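## Task

Pick up the small cardboard box from the desk and set it on this room's counter so it rests there without the robot holding it. Then open the gripper and back the arm away. The robot must not tip over or be left leaning, or the task fails.

## Robot and tools

ROBOT. A wheeled base with a vertical column, a tilting head and two six-joint arms (left, right), each ending in a two-finger gripper. Folded, as at the start, it measures 0.73 m long, 0.62 m wide, 1.88 m tall, with its front 0.40 m ahead of the column. The base drives forward/back and turns in place; it cannot slide sideways. Shoulders sit 0.12 m ahead of the column and 1.46 m up. An empty hand reaches about 1 m from the shoulder and no lower than 0.47 m (at 0.3 m ahead), so not the floor.

FRAMES. Base frame: origin on the floor between the drive wheels, under the column; x forward, y left, z up. left_hand and right_hand are in this frame and mark where the fingers join (fingertips 8 mm further). The hand's z axis runs along the fingers (quat_wxyz rotates (0,0,1) onto it), its y axis across the opening. Odometry frame = base frame at the scene start; heading is positive to the left, -3.142 to 3.142.

execute_actions. Arguments: "actions", a list holding one action or nothing (empty just reports state and images), and "cameras", a list drawn from cam_head_left, cam_head_right, cam_left_wrist, cam_right_wrist, nav_camera, all (omitted, null or ["all"] gives every camera; [] gives none). An action may contain:
- "base": exactly one of {"translate_m": d}, a relative drive in metres from where the base last reported itself, forward positive, -3 to 3; or {"rotate_rad": d}, a relative turn in radians, counter-clockwise (left) positive, -3.2 to 3.2.
- "joints": one object for both arms, keyed by joint name, each value an absolute target. head_tilt_rad -0.61 to 1.308 (0 roughly level, positive looks down). For left_ and right_: joint1_rad -2.879 to 2.879; joint2_rad 0 to 3.141; joint3_rad 0 to 3.019; joint4_rad -1.692 to 1.57; joint5_rad -1.57 to 1.57 (positive swings the hand to the robot's right); joint6_rad -2.094 to 2.094 (hand roll, positive clockwise seen from behind); gripper_m 0 to 0.093, the fingertip gap in metres. Done tolerances: head 0.03, joints 1-6 0.045, 0.14, 0.09, 0.055, 0.03, 0.035, gripper 0.003.
- "speeds": caps for this action only, translate_m 0.05-0.8 m/s, rotate_rad 0.1-1 rad/s (top values are the defaults). Speeds do not slow arms.
All parts start together. An action lasts at most 15 s; a base move needing over 8.667 s at its cap is refused. Any unknown key or out-of-range number rejects the whole call and nothing moves. Joints or base left out may still be driving toward earlier targets. If a result reports a stop, the rest of your calls in that reply are skipped.

wait: "seconds" 0-10; sends nothing new and returns state and images. zoom_image: "camera" plus "region" [x0, y0, x1, y1] in pixels of that camera's latest full image, top-left origin, at most 504x504. finished_scene: "scene" integer 1 or 2; ends it permanently after the last command holds, and reports success.

ARM GEOMETRY. With left joint1 = -1.57 (right = 1.57) and joints 5, 6 = 0, the arm moves in a vertical plane 0.23 m left/right of the column, facing forward. Let a = j2 - 0.35, b = 1.05 + j2 - j3, c = b - j4 (c = 1.57 means fingers straight down). Hand point: ahead = 0.12 + 0.39 sin a + 0.38 cos b + 0.25 cos c; up = 1.46 + 0.39 cos a - 0.38 sin b - 0.25 sin c. Example: j2, j3, j4 = 0.93, 0.78, 0.14 gives 0.60 m ahead, 1.21 m up. Real hands sit up to ~5 cm lower and nearer the column (~12 cm with heavy or far loads); trust the reported hand position (1-3 cm, worst 6 cm). joint1 positive moves a hand forward, down and to the robot's left.

LOADS. Fingers down, one arm carries about 3.2 kg at 0.4 m ahead (0.65-1.2 m up), 2 kg to 0.6 m ahead, 1 kg to 0.8 m ahead (0.9-1.2 m up), 0.3 kg to 0.6 m ahead up to 1.6 m. Up to 0.2 kg works with fingers only 0.35 rad below level. Overloads sag and report time_out or off_target. A gripper holds about 2-6 kg.

GRIPPER. Fingers 7 cm long; outside width is the opening +1 cm at the tips, +5 cm at the base; housing 10 x 7 cm; the wrist camera sits 9 cm behind the tips and sticks out 11 cm on one side. To grasp, command an opening smaller than the object; off_target is then expected. A reported opening at least 0.002 above target means something is held.

RESULTS. base_status/joint_status: done; off_target (resting short, may keep pushing); contact_stop (base only, a wheel stalled: back off 0.05 m before retrying or turning); time_out (gave up; joint keeps its target or one limited to 0.375, 0.375, 0.113, 0.225, 0.075, 0.3 rad from where it is); not_followed with "joint command not followed" and a "cause:" line (safety check blocked the arm near the body, other arm or an obstacle: move the offending joints at least 0.05 rad back, move the other arm, or drive away); limit_stop_at_motor_heat. on_its_own lists uncommanded behaviour; "held at" is a held target. motor_effort covers only left_wheel and right_wheel (percent, positive forward, bracket = peak). wheel_motors_off = 1 while the wheels are cut out after ~3 s of hard pushing (2 s, base not holding). base_odometry counts wheel turns, so slip shows as travel; if turned_by_wheels and turned_by_imu differ by over ~4 % and 0.05 rad, the base hit or slipped. base_tilt in degrees (forward, right), ~1 degree bias; a forward drop of 0.5 or more while moving means leaning back: reverse 0.05 m. Joint torques are raw drive outputs with offsets. MOTOR HOT warns from 85 °C; at 100 °C an OVER-TEMPERATURE FAULT drops that arm.

CAUTIONS. Small target changes (under 0.03 rad, 0.08 for joints 2 and 3) may not move anything. For gentle contact step about 0.05 rad per call from your last target. A blocked arm keeps pushing and heats up, worst with joint 5 far over; relieve it by resending its reported positions (a loaded arm sinks ~1 cm per kg each time). Table tops 0.30-1.20 m up can slide over the base housing and strike the column. Never let the arms collide or press together. The simulation runs while you think; the robot holds its last command. Camera intrinsics and extrinsics are given per camera (wrist cameras fisheye, others pinhole with radial distortion) with small errors.

Each tool is called after "Call:" as name(argument=value, ...), one argument or row to a line, values as JSON.

## Session

Call:
execute_actions(
  actions=[],
)

Scene clock: 0.00 s.
Joint torques (N m, as the arm reports them, + toward a larger angle): no reading
base_odometry: x=+0.000 y=+0.000 heading=+0.000 (m, m, rad; odometry frame)
turned_by_wheels: +0.000 (rad since the last result)
turned_by_imu: +0.000 (rad since the last result)
base_tilt: forward=-0.8 right=-0.7 (deg)
base_status: not commanded
joint_positions: head_tilt_rad=+0.865 left_joint1_rad=-1.583 left_joint2_rad=+0.888 left_joint3_rad=+0.421 left_joint4_rad=-0.955 left_joint5_rad=-0.025 left_joint6_rad=+0.041 left_gripper_m=+0.095 right_joint1_rad=+1.550 right_joint2_rad=+0.883 right_joint3_rad=+0.371 right_joint4_rad=-0.906 right_joint5_rad=+0.036 right_joint6_rad=+0.088 right_gripper_m=+0.094
joint_status: not commanded
wheel_motors_off: 0
motor_effort: left_wheel=+3 right_wheel=+2 (%)
left_hand: x=+0.1516 y=+0.2262 z=+1.2516 quat_wxyz=(+0.434, -0.029, -0.900, +0.001) (m; base frame)
right_hand: x=+0.1333 y=-0.2359 z=+1.2514 quat_wxyz=(+0.431, -0.040, -0.900, +0.041) (m; base frame)
pictures: cam_head_left, cam_head_right, cam_left_wrist, cam_right_wrist, nav_camera
Images, in order (width x height): cam_head_left 504x504, cam_head_right 504x504, cam_left_wrist 504x504, cam_right_wrist 504x504, nav_camera 504x504.

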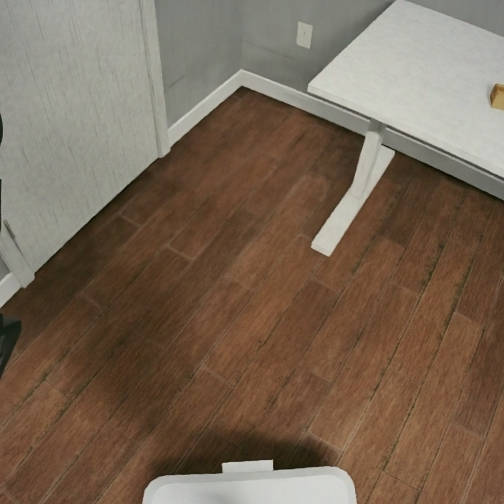

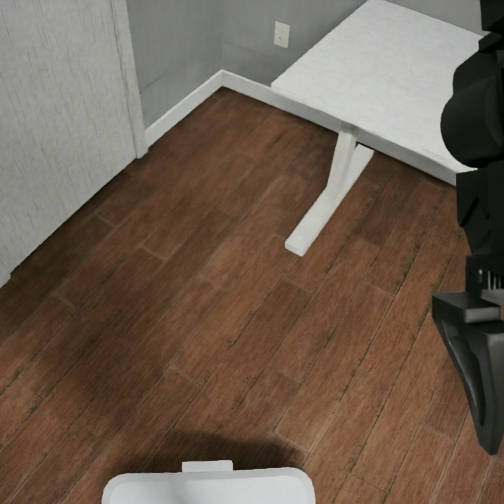

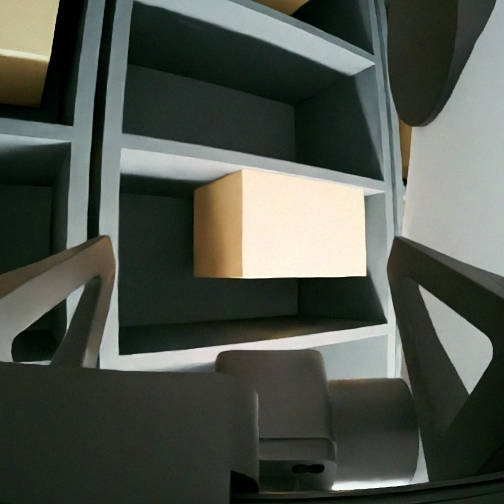

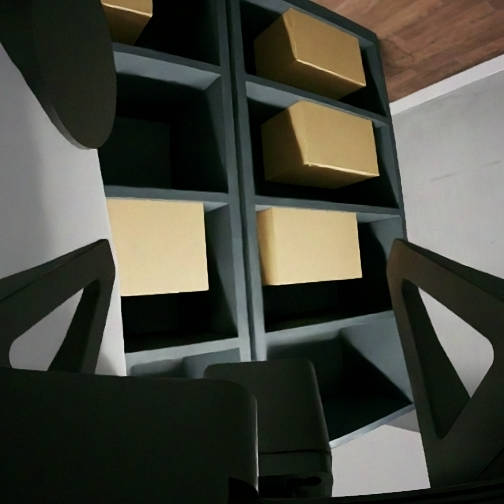

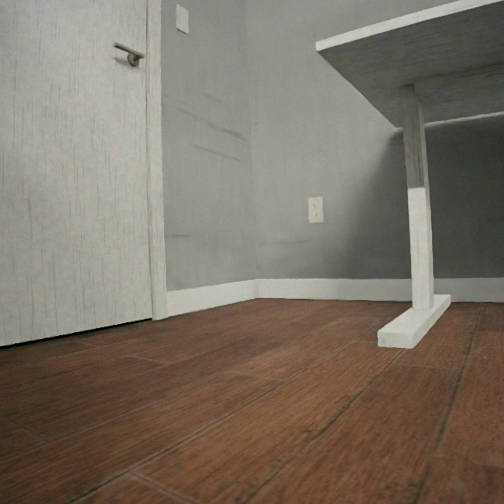

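Call:
execute_actions(
  actions=[
    {"base":{"rotate_rad":-0.6},"joints":{"head_tilt_rad":0.6}},
  ],
  cameras=["cam_head_left","cam_head_right","nav_camera"],
)

Scene clock: 2.30 s.
Joint torques (N m, as the arm reports them, + toward a larger angle): left_arm=[-1.21 -8.19 -0.32 -1.69  0.01  0.08] | right_arm=[ 0.31 -6.17 -1.29 -1.15  0.13  0.03]
base_odometry: x=+0.000 y=+0.000 heading=-0.599 (m, m, rad; odometry frame)
turned_by_wheels: -0.599 (rad since the last result)
turned_by_imu: -0.582 (rad since the last result)
base_tilt: forward=-0.7 right=-0.6 (deg)
base_status: done
joint_positions: head_tilt_rad=+0.617 left_joint1_rad=-1.583 left_joint2_rad=+0.888 left_joint3_rad=+0.421 left_joint4_rad=-0.955 left_joint5_rad=-0.025 left_joint6_rad=+0.041 left_gripper_m=+0.095 right_joint1_rad=+1.550 right_joint2_rad=+0.883 right_joint3_rad=+0.371 right_joint4_rad=-0.906 right_joint5_rad=+0.036 right_joint6_rad=+0.088 right_gripper_m=+0.094
joint_status: all done
wheel_motors_off: 0
motor_effort: left_wheel=+4(56) right_wheel=-4(36) (%)
left_hand: x=+0.1516 y=+0.2262 z=+1.2516 quat_wxyz=(+0.434, -0.029, -0.900, +0.001) (m; base frame)
right_hand: x=+0.1333 y=-0.2359 z=+1.2514 quat_wxyz=(+0.431, -0.040, -0.900, +0.041) (m; base frame)
pictures: cam_head_left, cam_head_right, nav_camera
camera_calibration (this result's frames):
cam_head_left: T_world_to_cam=[[-0.0852254, -0.996151, 0.0204663, 0.0333635], [-0.629904, 0.0379532, -0.775745, 1.23096], [0.771983, -0.079005, -0.630714, 0.854039], [0, 0, 0, 1]] pos_world=[0.118927, 0.0539895, 1.49288]
cam_head_right: T_world_to_cam=[[-0.0691752, -0.997482, 0.0156539, -0.0625291], [-0.615332, 0.0303117, -0.787685, 1.24222], [0.785227, -0.0641206, -0.615879, 0.827227], [0, 0, 0, 1]] pos_world=[0.110494, -0.0469833, 1.48893]
Images, in order (width x height): cam_head_left 504x504, cam_head_right 504x504, nav_camera 504x504.

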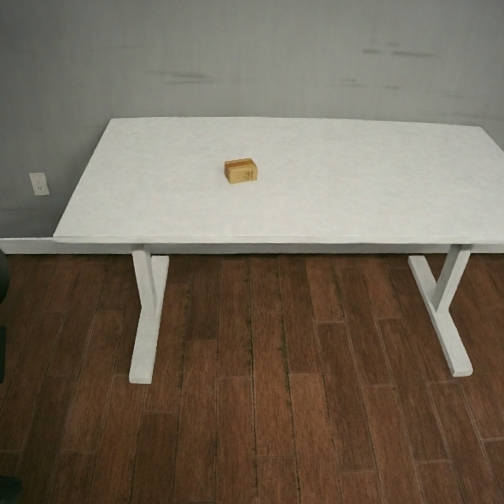

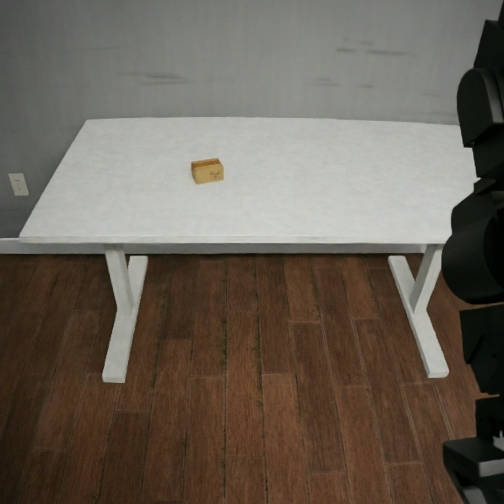

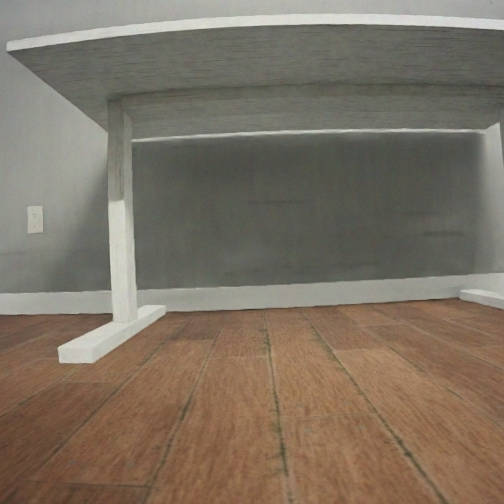

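Call:
execute_actions(
  actions=[
    {"base":{"rotate_rad":-0.195},"joints":{"head_tilt_rad":0.95,"left_joint1_rad":-1.57,"left_joint2_rad":1.63,"left_joint3_rad":1.4,"left_joint4_rad":-0.29,"left_joint5_rad":0,"left_joint6_rad":1.05}},
  ],
  cameras=[],
)

Call:
execute_actions(
  actions=[
    {"base":{"translate_m":0.75}},
  ],
  cameras=["cam_head_left","cam_head_right","cam_left_wrist"],
)

Scene clock: 7.00 s.
Joint torques (N m, as the arm reports them, + toward a larger angle): left_arm=[ -0.67 -20.41   3.85   0.21   0.23   0.2 ] | right_arm=[ 0.35 -6.2  -1.31 -1.15  0.13  0.03]
base_odometry: x=+0.000 y=+0.000 heading=-0.794 (m, m, rad; odometry frame)
turned_by_wheels: -0.194 (rad since the last result)
turned_by_imu: -0.193 (rad since the last result)
base_tilt: forward=-0.8 right=-0.7 (deg)
base_status: done
joint_positions: head_tilt_rad=+0.950 left_joint1_rad=-1.581 left_joint2_rad=+1.629 left_joint3_rad=+1.395 left_joint4_rad=-0.300 left_joint5_rad=-0.004 left_joint6_rad=+1.036 left_gripper_m=+0.095 right_joint1_rad=+1.550 right_joint2_rad=+0.883 right_joint3_rad=+0.371 right_joint4_rad=-0.906 right_joint5_rad=+0.036 right_joint6_rad=+0.088 right_gripper_m=+0.094
joint_status: all done
wheel_motors_off: 0
motor_effort: left_wheel=+5(28) right_wheel=-5(30) (%)
left_hand: x=+0.5991 y=+0.2181 z=+0.9536 quat_wxyz=(+0.003, -0.497, -0.868, +0.005) (m; base frame)
right_hand: x=+0.1333 y=-0.2359 z=+1.2514 quat_wxyz=(+0.431, -0.040, -0.900, +0.041) (m; base frame)
pictures: none
No camera images: the call's "cameras" was empty. Leave "cameras" out to get every camera's image.

Scene clock: 9.93 s.
Joint torques (N m, as the arm reports them, + toward a larger angle): left_arm=[ -0.54 -20.22   3.72   0.22   0.23   0.19] | right_arm=[ 0.37 -5.85 -1.45 -1.14  0.13  0.03]
base_odometry: x=+0.526 y=-0.535 heading=-0.794 (m, m, rad; odometry frame)
turned_by_wheels: +0.000 (rad since the last result)
turned_by_imu: -0.001 (rad since the last result)
base_tilt: forward=-0.8 right=-0.6 (deg)
base_status: done
joint_positions: head_tilt_rad=+0.951 left_joint1_rad=-1.581 left_joint2_rad=+1.629 left_joint3_rad=+1.397 left_joint4_rad=-0.300 left_joint5_rad=-0.004 left_joint6_rad=+1.036 left_gripper_m=+0.095 right_joint1_rad=+1.550 right_joint2_rad=+0.882 right_joint3_rad=+0.372 right_joint4_rad=-0.906 right_joint5_rad=+0.036 right_joint6_rad=+0.088 right_gripper_m=+0.094
joint_status: not commanded
wheel_motors_off: 0
motor_effort: left_wheel=-1(61) right_wheel=+0(70) (%)
left_hand: x=+0.6005 y=+0.2181 z=+0.9538 quat_wxyz=(+0.002, -0.497, -0.867, +0.004) (m; base frame)
right_hand: x=+0.1343 y=-0.2360 z=+1.2511 quat_wxyz=(+0.430, -0.040, -0.901, +0.041) (m; base frame)
pictures: cam_head_left, cam_head_right, cam_left_wrist
camera_calibration (this result's frames):
cam_head_left: T_world_to_cam=[[-0.0738215, -0.996151, 0.0472507, -0.00845468], [-0.849235, 0.0379532, -0.52665, 0.858322], [0.52283, -0.079005, -0.848768, 1.2023], [0, 0, 0, 1]] pos_world=[0.0996942, 0.0539895, 1.47291]
cam_head_right: T_world_to_cam=[[-0.0602327, -0.997482, 0.0374469, -0.0965375], [-0.839377, 0.0303117, -0.542704, 0.876156], [0.540202, -0.0641206, -0.839089, 1.18322], [0, 0, 0, 1]] pos_world=[0.0904319, -0.0469833, 1.47194]
cam_left_wrist: T_world_to_cam=[[-0.859012, -0.511954, 0.00132332, 0.628164], [-0.414417, 0.696868, 0.585349, -0.457722], [-0.300594, 0.502273, -0.81078, 0.967812], [0, 0, 0, 1]] pos_world=[0.64083, 0.154456, 1.05178]
Images, in order (width x height): cam_head_left 504x504, cam_head_right 504x504, cam_left_wrist 504x504.

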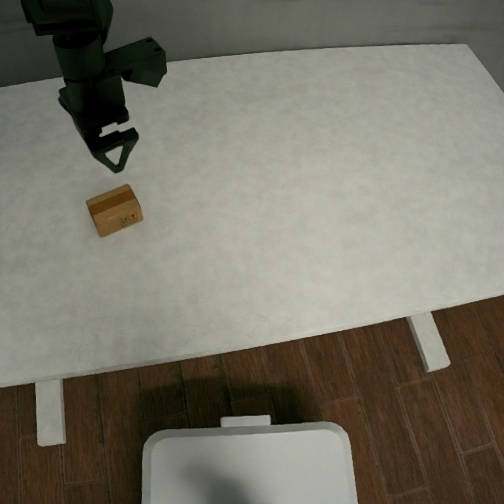

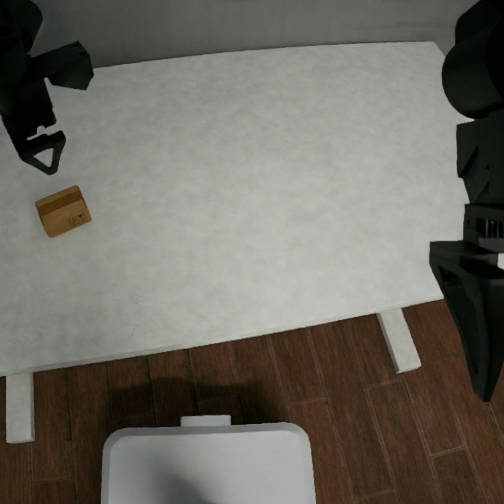

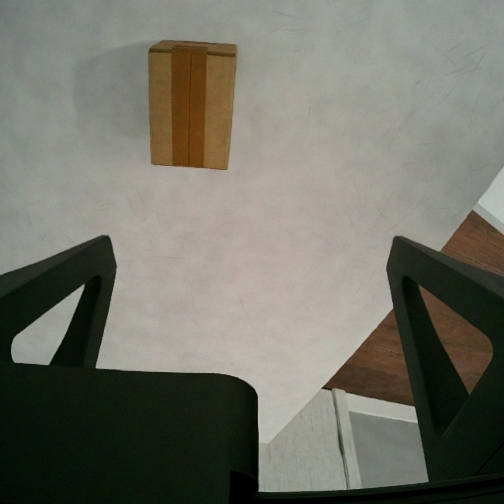

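Call:
execute_actions(
  actions=[
    {"base":{"translate_m":0.046},"joints":{"left_joint2_rad":1.94,"left_joint3_rad":1.67,"left_joint4_rad":-0.25}},
  ],
  cameras=["cam_head_left","cam_left_wrist"],
)

Scene clock: 12.93 s.
Joint torques (N m, as the arm reports them, + toward a larger angle): left_arm=[ -0.72 -21.43   3.4    0.15   0.23   0.18] | right_arm=[ 0.33 -6.03 -1.42 -1.14  0.13  0.03]
base_odometry: x=+0.558 y=-0.568 heading=-0.794 (m, m, rad; odometry frame)
turned_by_wheels: +0.000 (rad since the last result)
turned_by_imu: -0.001 (rad since the last result)
base_tilt: forward=-0.7 right=-0.6 (deg)
base_status: done
joint_positions: head_tilt_rad=+0.951 left_joint1_rad=-1.581 left_joint2_rad=+1.952 left_joint3_rad=+1.664 left_joint4_rad=-0.258 left_joint5_rad=-0.004 left_joint6_rad=+1.036 left_gripper_m=+0.095 right_joint1_rad=+1.550 right_joint2_rad=+0.882 right_joint3_rad=+0.372 right_joint4_rad=-0.906 right_joint5_rad=+0.036 right_joint6_rad=+0.088 right_gripper_m=+0.094
joint_status: all done
wheel_motors_off: 0
motor_effort: left_wheel=+0(36) right_wheel=+0(36) (%)
left_hand: x=+0.5919 y=+0.2170 z=+0.8253 quat_wxyz=(+0.008, -0.497, -0.867, +0.008) (m; base frame)
right_hand: x=+0.1342 y=-0.2359 z=+1.2512 quat_wxyz=(+0.430, -0.040, -0.901, +0.041) (m; base frame)
pictures: cam_head_left, cam_left_wrist
camera_calibration (this result's frames):
cam_head_left: T_world_to_cam=[[-0.0738133, -0.996151, 0.0472635, -0.00847478], [-0.849326, 0.0379532, -0.526503, 0.8581], [0.522683, -0.079005, -0.848859, 1.20245], [0, 0, 0, 1]] pos_world=[0.0996826, 0.0539895, 1.4729]
cam_left_wrist: T_world_to_cam=[[-0.858975, -0.51185, 0.0130836, 0.610623], [-0.406255, 0.696877, 0.591033, -0.394838], [-0.311638, 0.502367, -0.806541, 0.864605], [0, 0, 0, 1]] pos_world=[0.633548, 0.153351, 0.922713]
Images, in order (width x height): cam_head_left 504x504, cam_left_wrist 504x504.

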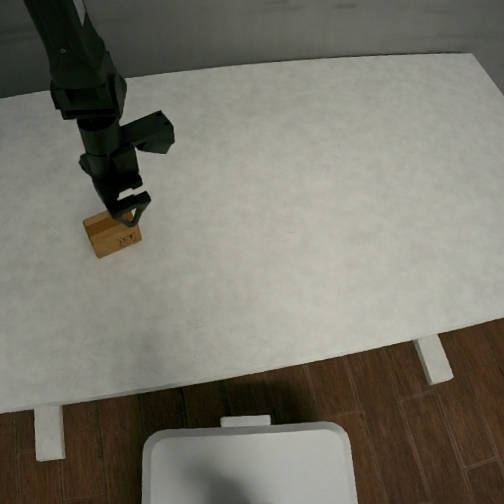

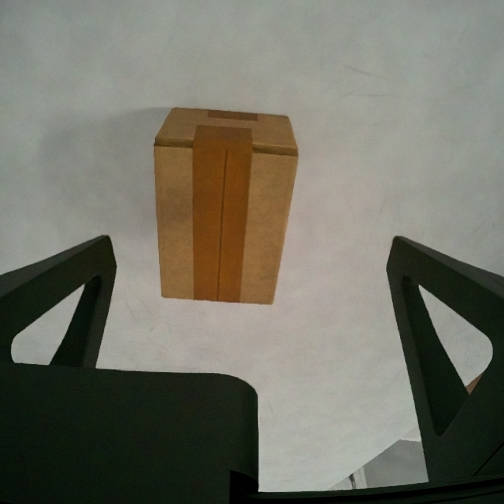

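Call:
execute_actions(
  actions=[
    {"base":{"translate_m":0.015},"joints":{"left_joint2_rad":2.09,"left_joint3_rad":1.84,"left_joint4_rad":-0.26}},
  ],
  cameras=["cam_head_left","cam_left_wrist"],
)

Scene clock: 14.63 s.
Joint torques (N m, as the arm reports them, + toward a larger angle): left_arm=[ -0.89 -20.31   3.94  -0.21   0.11   0.2 ] | right_arm=[ 0.37 -6.15 -1.4  -1.08  0.13  0.02]
base_odometry: x=+0.569 y=-0.578 heading=-0.794 (m, m, rad; odometry frame)
turned_by_wheels: +0.000 (rad since the last result)
turned_by_imu: -0.001 (rad since the last result)
base_tilt: forward=-0.7 right=-0.6 (deg)
base_status: done
joint_positions: head_tilt_rad=+0.951 left_joint1_rad=-1.581 left_joint2_rad=+2.079 left_joint3_rad=+1.834 left_joint4_rad=-0.258 left_joint5_rad=+0.000 left_joint6_rad=+1.036 left_gripper_m=+0.095 right_joint1_rad=+1.550 right_joint2_rad=+0.882 right_joint3_rad=+0.372 right_joint4_rad=-0.906 right_joint5_rad=+0.036 right_joint6_rad=+0.088 right_gripper_m=+0.094
joint_status: all done
wheel_motors_off: 0
motor_effort: left_wheel=+0(36) right_wheel=+0(36) (%)
left_hand: x=+0.6134 y=+0.2162 z=+0.7809 quat_wxyz=(-0.011, -0.497, -0.867, -0.001) (m; base frame)
right_hand: x=+0.1342 y=-0.2359 z=+1.2512 quat_wxyz=(+0.430, -0.040, -0.901, +0.041) (m; base frame)
pictures: cam_head_left, cam_left_wrist
camera_calibration (this result's frames):
cam_head_left: T_world_to_cam=[[-0.0738091, -0.996151, 0.04727, -0.00848503], [-0.849372, 0.0379532, -0.526428, 0.857987], [0.522608, -0.079005, -0.848905, 1.20252], [0, 0, 0, 1]] pos_world=[0.0996767, 0.0539895, 1.4729]
cam_left_wrist: T_world_to_cam=[[-0.858693, -0.512022, -0.0219026, 0.656419], [-0.431198, 0.698727, 0.570831, -0.32863], [-0.276974, 0.499613, -0.820775, 0.826255], [0, 0, 0, 1]] pos_world=[0.65081, 0.152916, 0.880139]
Images, in order (width x height): cam_head_left 504x504, cam_left_wrist 504x504.

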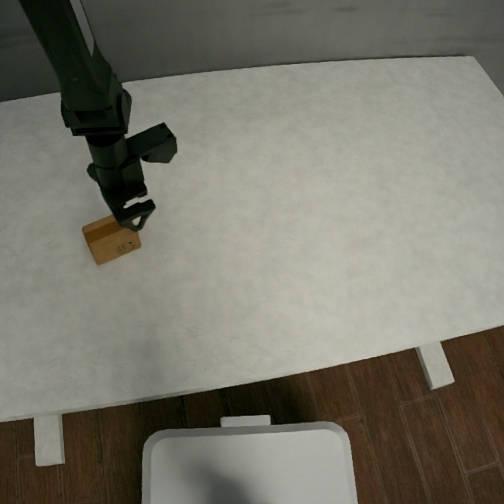

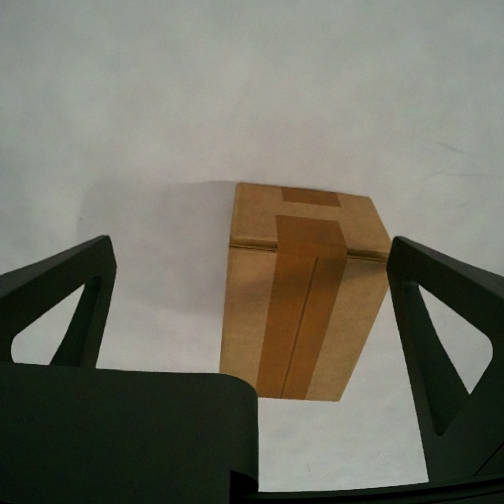

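Call:
execute_actions(
  actions=[
    {"base":{"translate_m":-0.027}},
  ],
  cameras=[],
)

Call:
execute_actions(
  actions=[
    {"base":{"rotate_rad":0.03},"joints":{"left_joint2_rad":2.14}},
  ],
  cameras=["cam_head_left","cam_left_wrist"],
)

Scene clock: 16.60 s.
Joint torques (N m, as the arm reports them, + toward a larger angle): left_arm=[ -0.69 -20.55   3.7   -0.17   0.1    0.19] | right_arm=[ 0.36 -6.03 -1.26 -1.19  0.13  0.03]
base_odometry: x=+0.550 y=-0.559 heading=-0.794 (m, m, rad; odometry frame)
turned_by_wheels: +0.000 (rad since the last result)
turned_by_imu: -0.001 (rad since the last result)
base_tilt: forward=-0.7 right=-0.7 (deg)
base_status: done
joint_positions: head_tilt_rad=+0.952 left_joint1_rad=-1.581 left_joint2_rad=+2.083 left_joint3_rad=+1.837 left_joint4_rad=-0.258 left_joint5_rad=+0.000 left_joint6_rad=+1.036 left_gripper_m=+0.095 right_joint1_rad=+1.550 right_joint2_rad=+0.881 right_joint3_rad=+0.370 right_joint4_rad=-0.906 right_joint5_rad=+0.036 right_joint6_rad=+0.088 right_gripper_m=+0.094
joint_status: not commanded
wheel_motors_off: 0
motor_effort: left_wheel=+0(36) right_wheel=+0(36) (%)
left_hand: x=+0.6124 y=+0.2162 z=+0.7793 quat_wxyz=(-0.010, -0.497, -0.867, -0.001) (m; base frame)
right_hand: x=+0.1333 y=-0.2359 z=+1.2515 quat_wxyz=(+0.431, -0.040, -0.901, +0.041) (m; base frame)
pictures: none
No camera images: the call's "cameras" was empty. Leave "cameras" out to get every camera's image.

Scene clock: 17.40 s.
Joint torques (N m, as the arm reports them, + toward a larger angle): left_arm=[ -1.5  -19.61   3.14  -0.32   0.09   0.17] | right_arm=[ 0.4  -5.93 -1.19 -1.11  0.13  0.03]
base_odometry: x=+0.550 y=-0.559 heading=-0.766 (m, m, rad; odometry frame)
turned_by_wheels: +0.028 (rad since the last result)
turned_by_imu: +0.028 (rad since the last result)
base_tilt: forward=-0.8 right=-0.7 (deg)
base_status: done
joint_positions: head_tilt_rad=+0.952 left_joint1_rad=-1.572 left_joint2_rad=+2.136 left_joint3_rad=+1.837 left_joint4_rad=-0.258 left_joint5_rad=+0.000 left_joint6_rad=+1.037 left_gripper_m=+0.095 right_joint1_rad=+1.550 right_joint2_rad=+0.881 right_joint3_rad=+0.370 right_joint4_rad=-0.906 right_joint5_rad=+0.036 right_joint6_rad=+0.088 right_gripper_m=+0.094
joint_status: all done
wheel_motors_off: 0
motor_effort: left_wheel=-2(48) right_wheel=+0(48) (%)
left_hand: x=+0.5761 y=+0.2237 z=+0.7545 quat_wxyz=(+0.014, -0.496, -0.868, +0.009) (m; base frame)
right_hand: x=+0.1333 y=-0.2359 z=+1.2515 quat_wxyz=(+0.431, -0.040, -0.901, +0.041) (m; base frame)
pictures: cam_head_left, cam_left_wrist
camera_calibration (this result's frames):
cam_head_left: T_world_to_cam=[[-0.073795, -0.996151, 0.0472921, -0.00851977], [-0.84953, 0.0379532, -0.526173, 0.857603], [0.522354, -0.079005, -0.849061, 1.20277], [0, 0, 0, 1]] pos_world=[0.0996566, 0.0539895, 1.47288]
cam_left_wrist: T_world_to_cam=[[-0.857007, -0.514906, 0.0202732, 0.595555], [-0.402085, 0.692798, 0.598631, -0.371263], [-0.322284, 0.504879, -0.800768, 0.800399], [0, 0, 0, 1]] pos_world=[0.619071, 0.15976, 0.85111]
Images, in order (width x height): cam_head_left 504x504, cam_left_wrist 504x504.

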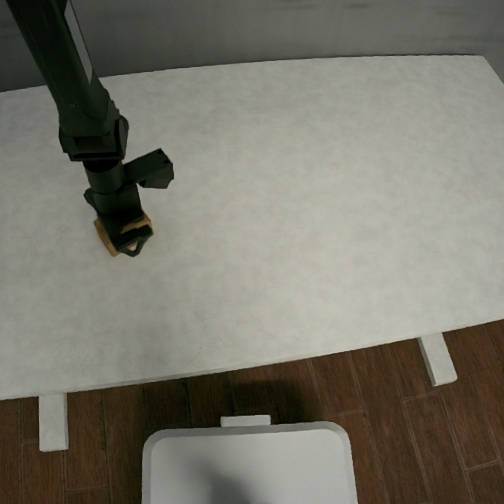

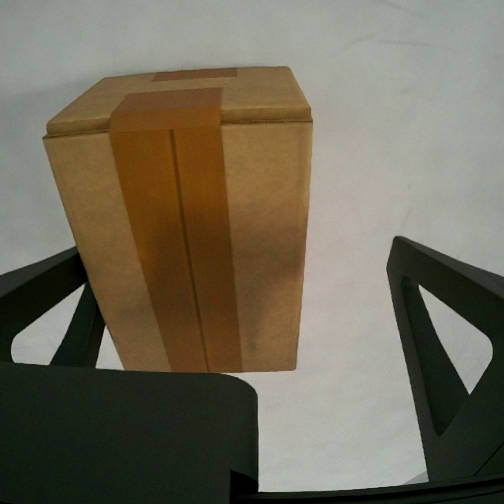

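Between the fingers now.

Call:
execute_actions(
  actions=[
    {"joints":{"left_gripper_m":0.03}},
  ],
  cameras=["cam_left_wrist"],
)

Call:
execute_actions(
  actions=[
    {"joints":{"left_joint2_rad":1.3,"left_joint3_rad":0.95,"left_joint4_rad":-0.17,"head_tilt_rad":0.35},"base":{"translate_m":-0.6}},
  ],
  cameras=["cam_left_wrist"],
)

Call:
execute_actions(
  actions=[
    {"base":{"rotate_rad":-1.3}},
  ],
  cameras=["cam_head_left","cam_right_wrist"],
)

Scene clock: 18.97 s.
Joint torques (N m, as the arm reports them, + toward a larger angle): left_arm=[ -1.16 -20.03   3.12  -0.24   0.1    0.18] | right_arm=[ 0.34 -6.27 -1.25 -1.17  0.13  0.03]
base_odometry: x=+0.550 y=-0.559 heading=-0.766 (m, m, rad; odometry frame)
turned_by_wheels: +0.000 (rad since the last result)
turned_by_imu: -0.001 (rad since the last result)
base_tilt: forward=-0.7 right=-0.6 (deg)
base_status: not commanded
joint_positions: head_tilt_rad=+0.952 left_joint1_rad=-1.572 left_joint2_rad=+2.136 left_joint3_rad=+1.837 left_joint4_rad=-0.258 left_joint5_rad=+0.000 left_joint6_rad=+1.038 left_gripper_m=+0.060 right_joint1_rad=+1.550 right_joint2_rad=+0.881 right_joint3_rad=+0.370 right_joint4_rad=-0.906 right_joint5_rad=+0.036 right_joint6_rad=+0.088 right_gripper_m=+0.094
joint_status: left_gripper_m off_target (ended at +0.060, target +0.030)
wheel_motors_off: 0
motor_effort: left_wheel=-3(3) right_wheel=+3(3) (%)
left_hand: x=+0.5761 y=+0.2236 z=+0.7545 quat_wxyz=(+0.014, -0.496, -0.868, +0.009) (m; base frame)
right_hand: x=+0.1333 y=-0.2359 z=+1.2515 quat_wxyz=(+0.431, -0.040, -0.901, +0.041) (m; base frame)
pictures: cam_left_wrist
camera_calibration (this result's frames):
cam_left_wrist: T_world_to_cam=[[-0.857392, -0.514255, 0.0204822, 0.59544], [-0.401566, 0.693342, 0.598349, -0.371426], [-0.321905, 0.504795, -0.800974, 0.800388], [0, 0, 0, 1]] pos_world=[0.619023, 0.159702, 0.851136]
Images, in order (width x height): cam_left_wrist 504x504.

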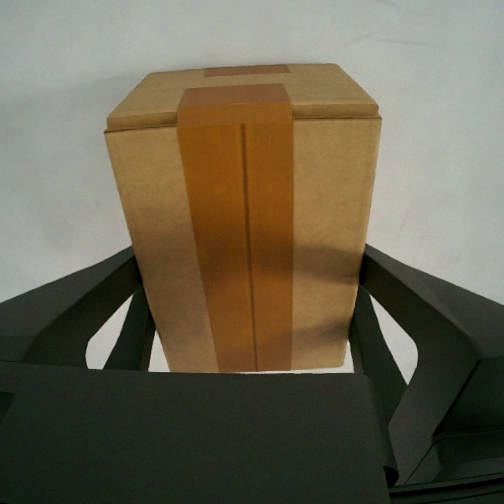

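Scene clock: 21.73 s.
Joint torques (N m, as the arm reports them, + toward a larger angle): left_arm=[ -1.32 -16.52   3.2    0.06   0.09   0.18] | right_arm=[ 0.35 -6.06 -1.18 -1.18  0.13  0.03]
base_odometry: x=+0.117 y=-0.143 heading=-0.766 (m, m, rad; odometry frame)
turned_by_wheels: +0.001 (rad since the last result)
turned_by_imu: +0.000 (rad since the last result)
base_tilt: forward=-0.7 right=-0.6 (deg)
base_status: done
joint_positions: head_tilt_rad=+0.369 left_joint1_rad=-1.572 left_joint2_rad=+1.303 left_joint3_rad=+0.938 left_joint4_rad=-0.177 left_joint5_rad=+0.000 left_joint6_rad=+1.038 left_gripper_m=+0.060 right_joint1_rad=+1.550 right_joint2_rad=+0.880 right_joint3_rad=+0.369 right_joint4_rad=-0.906 right_joint5_rad=+0.036 right_joint6_rad=+0.088 right_gripper_m=+0.094
joint_status: all done
wheel_motors_off: 0
motor_effort: left_wheel=+0(71) right_wheel=+0(66) (%)
left_hand: x=+0.4944 y=+0.2240 z=+1.0550 quat_wxyz=(+0.008, -0.496, -0.868, +0.005) (m; base frame)
right_hand: x=+0.1331 y=-0.2359 z=+1.2517 quat_wxyz=(+0.430, -0.040, -0.901, +0.041) (m; base frame)
pictures: cam_left_wrist
camera_calibration (this result's frames):
cam_left_wrist: T_world_to_cam=[[-0.857598, -0.514267, 0.0074016, 0.533243], [-0.410659, 0.693341, 0.592146, -0.573232], [-0.309653, 0.504784, -0.805797, 1.0136], [0, 0, 0, 1]] pos_world=[0.535771, 0.160024, 1.15225]
Images, in order (width x height): cam_left_wrist 504x504.

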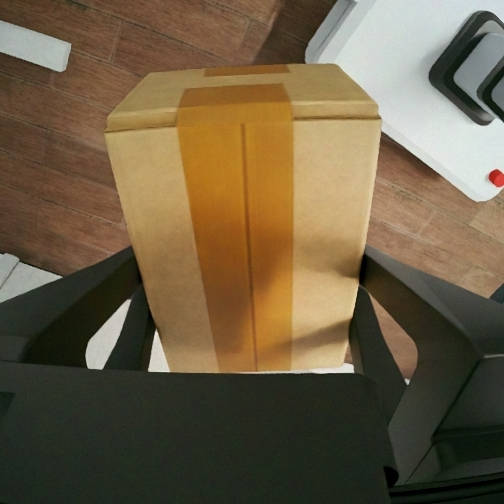

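Scene clock: 24.57 s.
Joint torques (N m, as the arm reports them, + toward a larger angle): left_arm=[ -1.23 -16.53   2.92   0.1    0.09   0.17] | right_arm=[ 0.33 -5.84 -1.16 -1.18  0.13  0.03]
base_odometry: x=+0.117 y=-0.143 heading=-2.065 (m, m, rad; odometry frame)
turned_by_wheels: -1.299 (rad since the last result)
turned_by_imu: -1.275 (rad since the last result)
base_tilt: forward=-0.7 right=-0.6 (deg)
base_status: done
joint_positions: head_tilt_rad=+0.369 left_joint1_rad=-1.572 left_joint2_rad=+1.303 left_joint3_rad=+0.942 left_joint4_rad=-0.177 left_joint5_rad=+0.000 left_joint6_rad=+1.038 left_gripper_m=+0.060 right_joint1_rad=+1.550 right_joint2_rad=+0.880 right_joint3_rad=+0.369 right_joint4_rad=-0.906 right_joint5_rad=+0.036 right_joint6_rad=+0.088 right_gripper_m=+0.094
joint_status: not commanded
wheel_motors_off: 0
motor_effort: left_wheel=+4(57) right_wheel=-4(43) (%)
left_hand: x=+0.4970 y=+0.2240 z=+1.0552 quat_wxyz=(+0.006, -0.496, -0.868, +0.004) (m; base frame)
right_hand: x=+0.1331 y=-0.2359 z=+1.2517 quat_wxyz=(+0.430, -0.040, -0.901, +0.041) (m; base frame)
pictures: cam_head_left, cam_right_wrist
camera_calibration (this result's frames):
cam_head_left: T_world_to_cam=[[-0.0876408, -0.996151, -0.00115168, 0.066776], [-0.419469, 0.0379532, -0.906976, 1.42254], [0.903529, -0.079005, -0.421181, 0.524781], [0, 0, 0, 1]] pos_world=[0.128407, 0.0539895, 1.51131]
cam_right_wrist: T_world_to_cam=[[-0.0456161, -0.993184, 0.107262, -0.363625], [-0.0306147, 0.108713, 0.993602, -1.21154], [-0.99849, 0.0420404, -0.0353651, 0.309455], [0, 0, 0, 1]] pos_world=[0.255309, -0.242446, 1.25373]
Images, in order (width x height): cam_head_left 504x504, cam_right_wrist 504x504.

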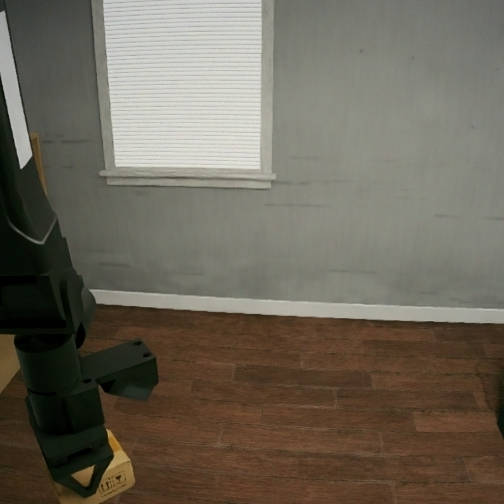

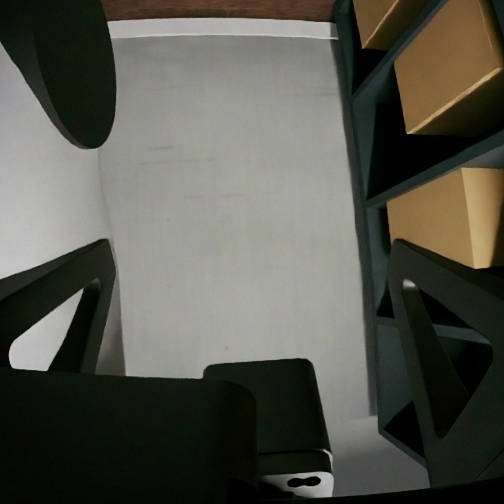

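Something wooden at left, in the corner.

Call:
execute_actions(
  actions=[
    {"base":{"rotate_rad":0.6}},
  ],
  cameras=["cam_head_left","cam_head_right","nav_camera"],
)

Scene clock: 27.10 s.
Joint torques (N m, as the arm reports them, + toward a larger angle): left_arm=[ -1.27 -16.53   2.78   0.16   0.09   0.17] | right_arm=[ 0.31 -5.96 -1.15 -1.16  0.13  0.03]
base_odometry: x=+0.117 y=-0.144 heading=-1.466 (m, m, rad; odometry frame)
turned_by_wheels: +0.599 (rad since the last result)
turned_by_imu: +0.591 (rad since the last result)
base_tilt: forward=-0.7 right=-0.6 (deg)
base_status: done
joint_positions: head_tilt_rad=+0.369 left_joint1_rad=-1.572 left_joint2_rad=+1.303 left_joint3_rad=+0.942 left_joint4_rad=-0.177 left_joint5_rad=+0.000 left_joint6_rad=+1.038 left_gripper_m=+0.060 right_joint1_rad=+1.550 right_joint2_rad=+0.880 right_joint3_rad=+0.369 right_joint4_rad=-0.906 right_joint5_rad=+0.036 right_joint6_rad=+0.088 right_gripper_m=+0.094
joint_status: not commanded
wheel_motors_off: 0
motor_effort: left_wheel=-3(28) right_wheel=+0(23) (%)
left_hand: x=+0.4970 y=+0.2240 z=+1.0552 quat_wxyz=(+0.006, -0.496, -0.868, +0.004) (m; base frame)
right_hand: x=+0.1331 y=-0.2359 z=+1.2517 quat_wxyz=(+0.430, -0.040, -0.901, +0.041) (m; base frame)
pictures: cam_head_left, cam_head_right, nav_camera
camera_calibration (this result's frames):
cam_head_left: T_world_to_cam=[[-0.0876408, -0.996151, -0.00115169, 0.066776], [-0.419469, 0.0379532, -0.906976, 1.42254], [0.903529, -0.079005, -0.421181, 0.52478], [0, 0, 0, 1]] pos_world=[0.128407, 0.0539895, 1.51131]
cam_head_right: T_world_to_cam=[[-0.0708998, -0.997482, -0.00186335, -0.0354664], [-0.402405, 0.0303117, -0.91496, 1.42758], [0.912712, -0.0641206, -0.403541, 0.493852], [0, 0, 0, 1]] pos_world=[0.121207, -0.0469833, 1.5054]
Images, in order (width x height): cam_head_left 504x504, cam_head_right 504x504, nav_camera 504x504.

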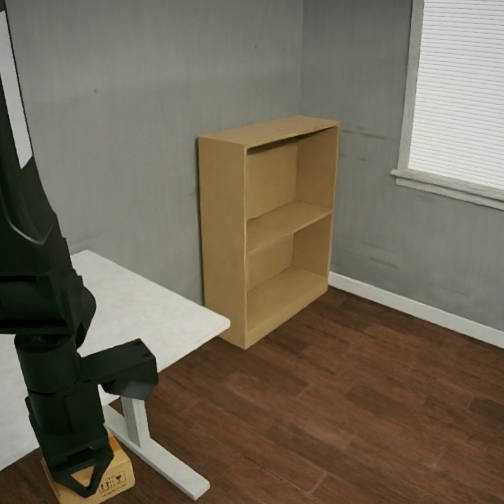

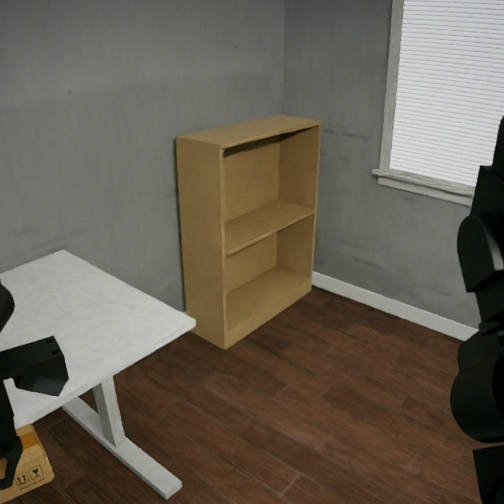

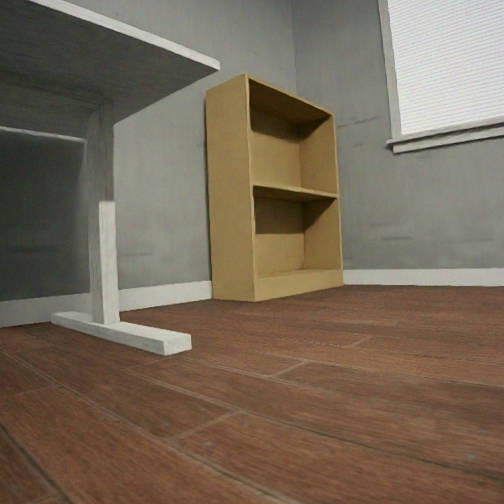

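Call:
execute_actions(
  actions=[
    {"base":{"rotate_rad":-1.5}},
  ],
  cameras=["cam_head_left","cam_head_right","nav_camera"],
)

Scene clock: 38.00 s.
Joint torques (N m, as the arm reports them, + toward a larger angle): left_arm=[ -1.22 -16.62   2.86   0.11   0.12   0.19] | right_arm=[ 0.39 -5.95 -1.14 -1.16  0.13  0.03]
base_odometry: x=+0.117 y=-0.144 heading=-2.965 (m, m, rad; odometry frame)
turned_by_wheels: -1.500 (rad since the last result)
turned_by_imu: -1.482 (rad since the last result)
base_tilt: forward=-0.7 right=-0.6 (deg)
base_status: done
joint_positions: head_tilt_rad=+0.369 left_joint1_rad=-1.572 left_joint2_rad=+1.303 left_joint3_rad=+0.942 left_joint4_rad=-0.177 left_joint5_rad=+0.000 left_joint6_rad=+1.038 left_gripper_m=+0.060 right_joint1_rad=+1.550 right_joint2_rad=+0.880 right_joint3_rad=+0.369 right_joint4_rad=-0.906 right_joint5_rad=+0.036 right_joint6_rad=+0.088 right_gripper_m=+0.094
joint_status: not commanded
wheel_motors_off: 0
motor_effort: left_wheel=+3(44) right_wheel=-4(22) (%)
left_hand: x=+0.4970 y=+0.2240 z=+1.0552 quat_wxyz=(+0.006, -0.496, -0.868, +0.004) (m; base frame)
right_hand: x=+0.1331 y=-0.2359 z=+1.2517 quat_wxyz=(+0.430, -0.040, -0.901, +0.041) (m; base frame)
pictures: cam_head_left, cam_head_right, nav_camera
camera_calibration (this result's frames):
cam_head_left: T_world_to_cam=[[-0.0876408, -0.996151, -0.00115168, 0.066776], [-0.419469, 0.0379532, -0.906976, 1.42254], [0.903529, -0.079005, -0.421181, 0.524781], [0, 0, 0, 1]] pos_world=[0.128407, 0.0539895, 1.51131]
cam_head_right: T_world_to_cam=[[-0.0708998, -0.997482, -0.00186334, -0.0354664], [-0.402406, 0.0303117, -0.91496, 1.42758], [0.912712, -0.0641206, -0.403541, 0.493852], [0, 0, 0, 1]] pos_world=[0.121207, -0.0469833, 1.5054]
Images, in order (width x height): cam_head_left 504x504, cam_head_right 504x504, nav_camera 504x504.

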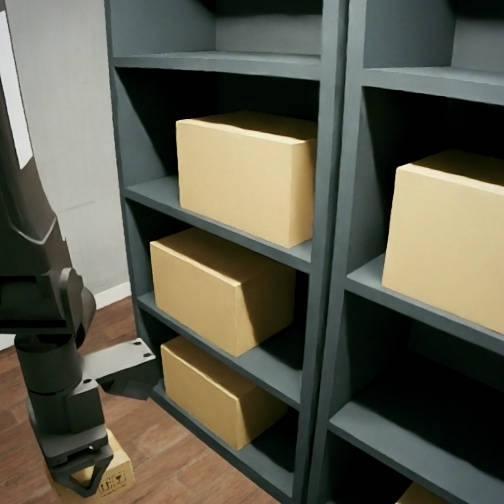

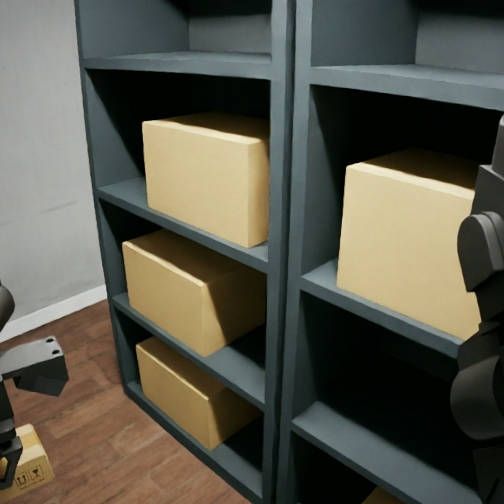

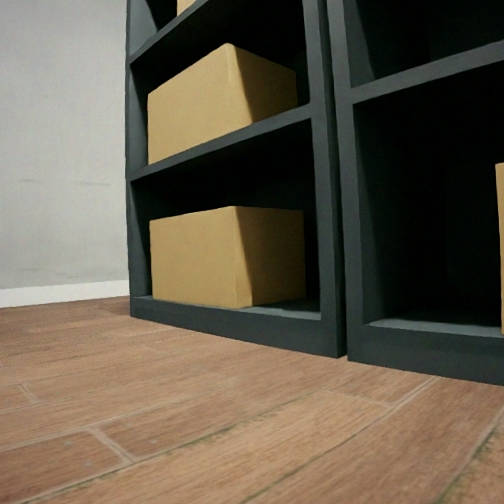

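Call:
execute_actions(
  actions=[
    {"base":{"rotate_rad":0.85}},
  ],
  cameras=[],
)

Call:
execute_actions(
  actions=[
    {"base":{"translate_m":1.3}},
  ],
  cameras=[],
)

Call:
execute_actions(
  actions=[
    {"base":{"rotate_rad":-1.4},"joints":{"head_tilt_rad":0.5}},
  ],
  cameras=["cam_head_left","cam_head_right","nav_camera","cam_right_wrist"],
)

Scene clock: 41.33 s.
Joint torques (N m, as the arm reports them, + toward a larger angle): left_arm=[ -1.35 -16.68   2.96   0.13   0.09   0.18] | right_arm=[ 0.33 -5.91 -1.2  -1.15  0.13  0.03]
base_odometry: x=+0.117 y=-0.144 heading=-2.117 (m, m, rad; odometry frame)
turned_by_wheels: +0.848 (rad since the last result)
turned_by_imu: +0.833 (rad since the last result)
base_tilt: forward=-0.7 right=-0.6 (deg)
base_status: done
joint_positions: head_tilt_rad=+0.369 left_joint1_rad=-1.572 left_joint2_rad=+1.303 left_joint3_rad=+0.942 left_joint4_rad=-0.177 left_joint5_rad=+0.000 left_joint6_rad=+1.038 left_gripper_m=+0.060 right_joint1_rad=+1.550 right_joint2_rad=+0.880 right_joint3_rad=+0.369 right_joint4_rad=-0.906 right_joint5_rad=+0.036 right_joint6_rad=+0.088 right_gripper_m=+0.094
joint_status: not commanded
wheel_motors_off: 0
motor_effort: left_wheel=+0(30) right_wheel=+3(36) (%)
left_hand: x=+0.4970 y=+0.2240 z=+1.0552 quat_wxyz=(+0.006, -0.496, -0.868, +0.004) (m; base frame)
right_hand: x=+0.1331 y=-0.2359 z=+1.2517 quat_wxyz=(+0.430, -0.040, -0.901, +0.041) (m; base frame)
pictures: none
No camera images: the call's "cameras" was empty. Leave "cameras" out to get every camera's image.

Scene clock: 45.00 s.
Joint torques (N m, as the arm reports them, + toward a larger angle): left_arm=[ -1.33 -16.91   2.61   0.13   0.1    0.19] | right_arm=[ 0.35 -5.77 -1.35 -1.15  0.13  0.03]
base_odometry: x=-0.558 y=-1.254 heading=-2.118 (m, m, rad; odometry frame)
turned_by_wheels: -0.001 (rad since the last result)
turned_by_imu: -0.002 (rad since the last result)
base_tilt: forward=-0.8 right=-0.6 (deg)
base_status: done
joint_positions: head_tilt_rad=+0.369 left_joint1_rad=-1.572 left_joint2_rad=+1.303 left_joint3_rad=+0.947 left_joint4_rad=-0.177 left_joint5_rad=+0.000 left_joint6_rad=+1.038 left_gripper_m=+0.060 right_joint1_rad=+1.550 right_joint2_rad=+0.880 right_joint3_rad=+0.371 right_joint4_rad=-0.906 right_joint5_rad=+0.036 right_joint6_rad=+0.088 right_gripper_m=+0.094
joint_status: not commanded
wheel_motors_off: 0
motor_effort: left_wheel=-1(43) right_wheel=+1(66) (%)
left_hand: x=+0.4998 y=+0.2240 z=+1.0555 quat_wxyz=(+0.004, -0.496, -0.868, +0.003) (m; base frame)
right_hand: x=+0.1341 y=-0.2359 z=+1.2513 quat_wxyz=(+0.430, -0.040, -0.901, +0.041) (m; base frame)
pictures: none
No camera images: the call's "cameras" was empty. Leave "cameras" out to get every camera's image.

Scene clock: 47.73 s.
Joint torques (N m, as the arm reports them, + toward a larger angle): left_arm=[ -0.94 -16.98   2.54   0.14   0.09   0.18] | right_arm=[ 0.37 -5.9  -1.2  -1.15  0.13  0.03]
base_odometry: x=-0.558 y=-1.254 heading=+2.766 (m, m, rad; odometry frame)
turned_by_wheels: -1.399 (rad since the last result)
turned_by_imu: -1.374 (rad since the last result)
base_tilt: forward=-0.7 right=-0.6 (deg)
base_status: done
joint_positions: head_tilt_rad=+0.504 left_joint1_rad=-1.572 left_joint2_rad=+1.303 left_joint3_rad=+0.947 left_joint4_rad=-0.177 left_joint5_rad=+0.000 left_joint6_rad=+1.038 left_gripper_m=+0.060 right_joint1_rad=+1.550 right_joint2_rad=+0.880 right_joint3_rad=+0.371 right_joint4_rad=-0.906 right_joint5_rad=+0.036 right_joint6_rad=+0.088 right_gripper_m=+0.094
joint_status: all done
wheel_motors_off: 0
motor_effort: left_wheel=+3(45) right_wheel=-3(57) (%)
left_hand: x=+0.4998 y=+0.2240 z=+1.0555 quat_wxyz=(+0.004, -0.496, -0.868, +0.003) (m; base frame)
right_hand: x=+0.1341 y=-0.2359 z=+1.2513 quat_wxyz=(+0.430, -0.040, -0.901, +0.041) (m; base frame)
pictures: cam_head_left, cam_head_right, cam_right_wrist, nav_camera
camera_calibration (this result's frames):
cam_head_left: T_world_to_cam=[[-0.0869948, -0.996151, 0.010684, 0.0485168], [-0.538009, 0.0379532, -0.842084, 1.32853], [0.838438, -0.079005, -0.53924, 0.709846], [0, 0, 0, 1]] pos_world=[0.123819, 0.0539895, 1.50099]
cam_head_right: T_world_to_cam=[[-0.0705029, -0.997482, 0.00772, -0.0502446], [-0.522179, 0.0303117, -0.852297, 1.33707], [0.849917, -0.0641206, -0.523001, 0.680959], [0, 0, 0, 1]] pos_world=[0.115888, -0.0469833, 1.49611]
cam_right_wrist: T_world_to_cam=[[-0.0457864, -0.993183, 0.107195, -0.363449], [-0.0325132, 0.108732, 0.993539, -1.21081], [-0.998422, 0.0420054, -0.03727, 0.31283], [0, 0, 0, 1]] pos_world=[0.256328, -0.242458, 1.25361]
Images, in order (width x height): cam_head_left 504x504, cam_head_right 504x504, cam_right_wrist 504x504, nav_camera 504x504.

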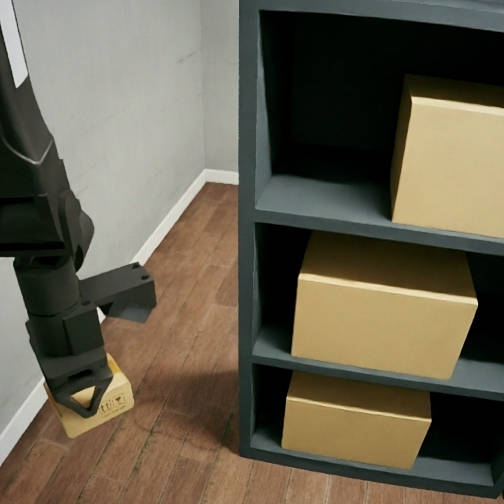

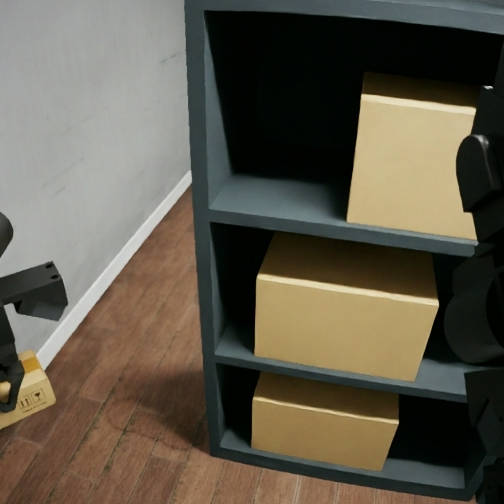

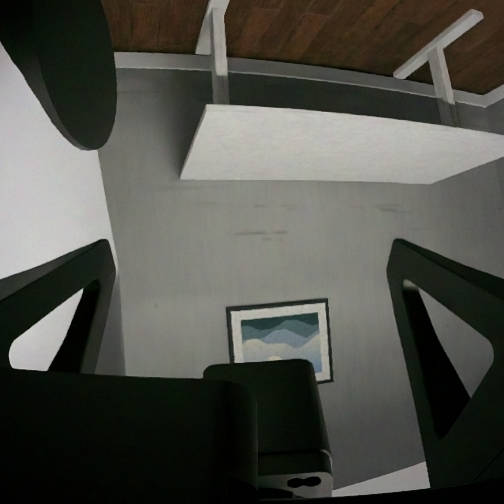

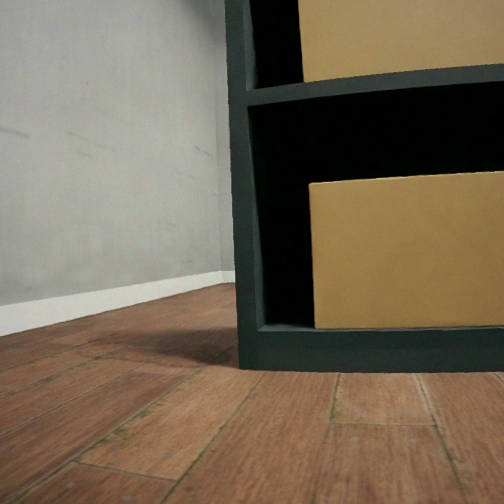

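Call:
execute_actions(
  actions=[
    {"base":{"rotate_rad":-1.55},"joints":{"head_tilt_rad":0.3}},
  ],
  cameras=["cam_head_left","cam_head_right","nav_camera"],
)

Scene clock: 51.13 s.
Joint torques (N m, as the arm reports them, + toward a larger angle): left_arm=[ -1.2  -16.42   2.55   0.07   0.08   0.17] | right_arm=[ 0.29 -5.94 -1.25 -1.14  0.13  0.03]
base_odometry: x=-0.558 y=-1.254 heading=+1.217 (m, m, rad; odometry frame)
turned_by_wheels: -1.549 (rad since the last result)
turned_by_imu: -1.530 (rad since the last result)
base_tilt: forward=-0.8 right=-0.6 (deg)
base_status: done
joint_positions: head_tilt_rad=+0.319 left_joint1_rad=-1.572 left_joint2_rad=+1.303 left_joint3_rad=+0.947 left_joint4_rad=-0.177 left_joint5_rad=+0.000 left_joint6_rad=+1.038 left_gripper_m=+0.060 right_joint1_rad=+1.550 right_joint2_rad=+0.880 right_joint3_rad=+0.371 right_joint4_rad=-0.906 right_joint5_rad=+0.036 right_joint6_rad=+0.088 right_gripper_m=+0.094
joint_status: all done
wheel_motors_off: 0
motor_effort: left_wheel=+3(28) right_wheel=-3(27) (%)
left_hand: x=+0.4998 y=+0.2240 z=+1.0555 quat_wxyz=(+0.004, -0.496, -0.868, +0.003) (m; base frame)
right_hand: x=+0.1341 y=-0.2359 z=+1.2513 quat_wxyz=(+0.430, -0.040, -0.901, +0.041) (m; base frame)
pictures: cam_head_left, cam_head_right, nav_camera
camera_calibration (this result's frames):
cam_head_left: T_world_to_cam=[[-0.0874768, -0.996151, -0.00548289, 0.0734378], [-0.374119, 0.0379532, -0.926604, 1.45049], [0.923246, -0.079005, -0.375999, 0.454215], [0, 0, 0, 1]] pos_world=[0.12973, 0.0539895, 1.51522]
cam_head_right: T_world_to_cam=[[-0.070721, -0.997482, -0.00536606, -0.0300811], [-0.356682, 0.0303117, -0.933734, 1.45421], [0.931545, -0.0641206, -0.357927, 0.422665], [0, 0, 0, 1]] pos_world=[0.12283, -0.0469833, 1.50897]
Images, in order (width x height): cam_head_left 504x504, cam_head_right 504x504, nav_camera 504x504.

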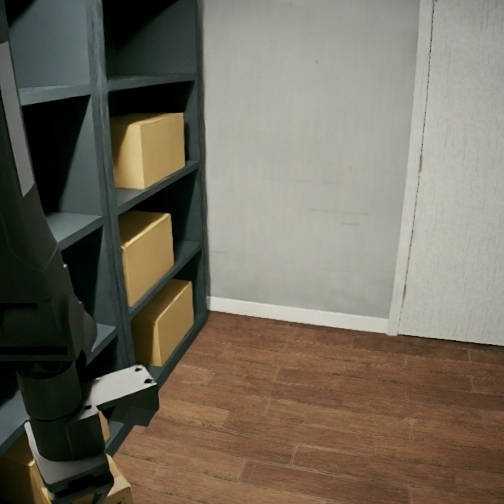

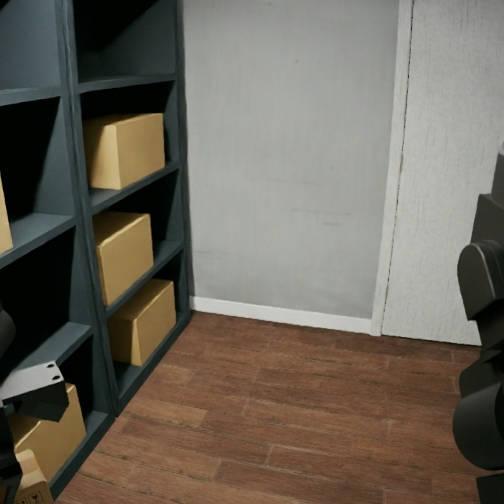

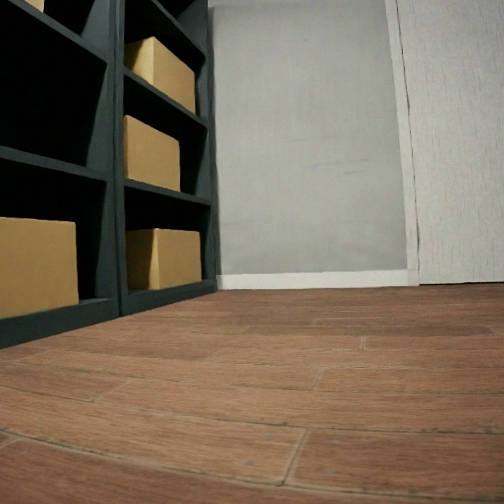

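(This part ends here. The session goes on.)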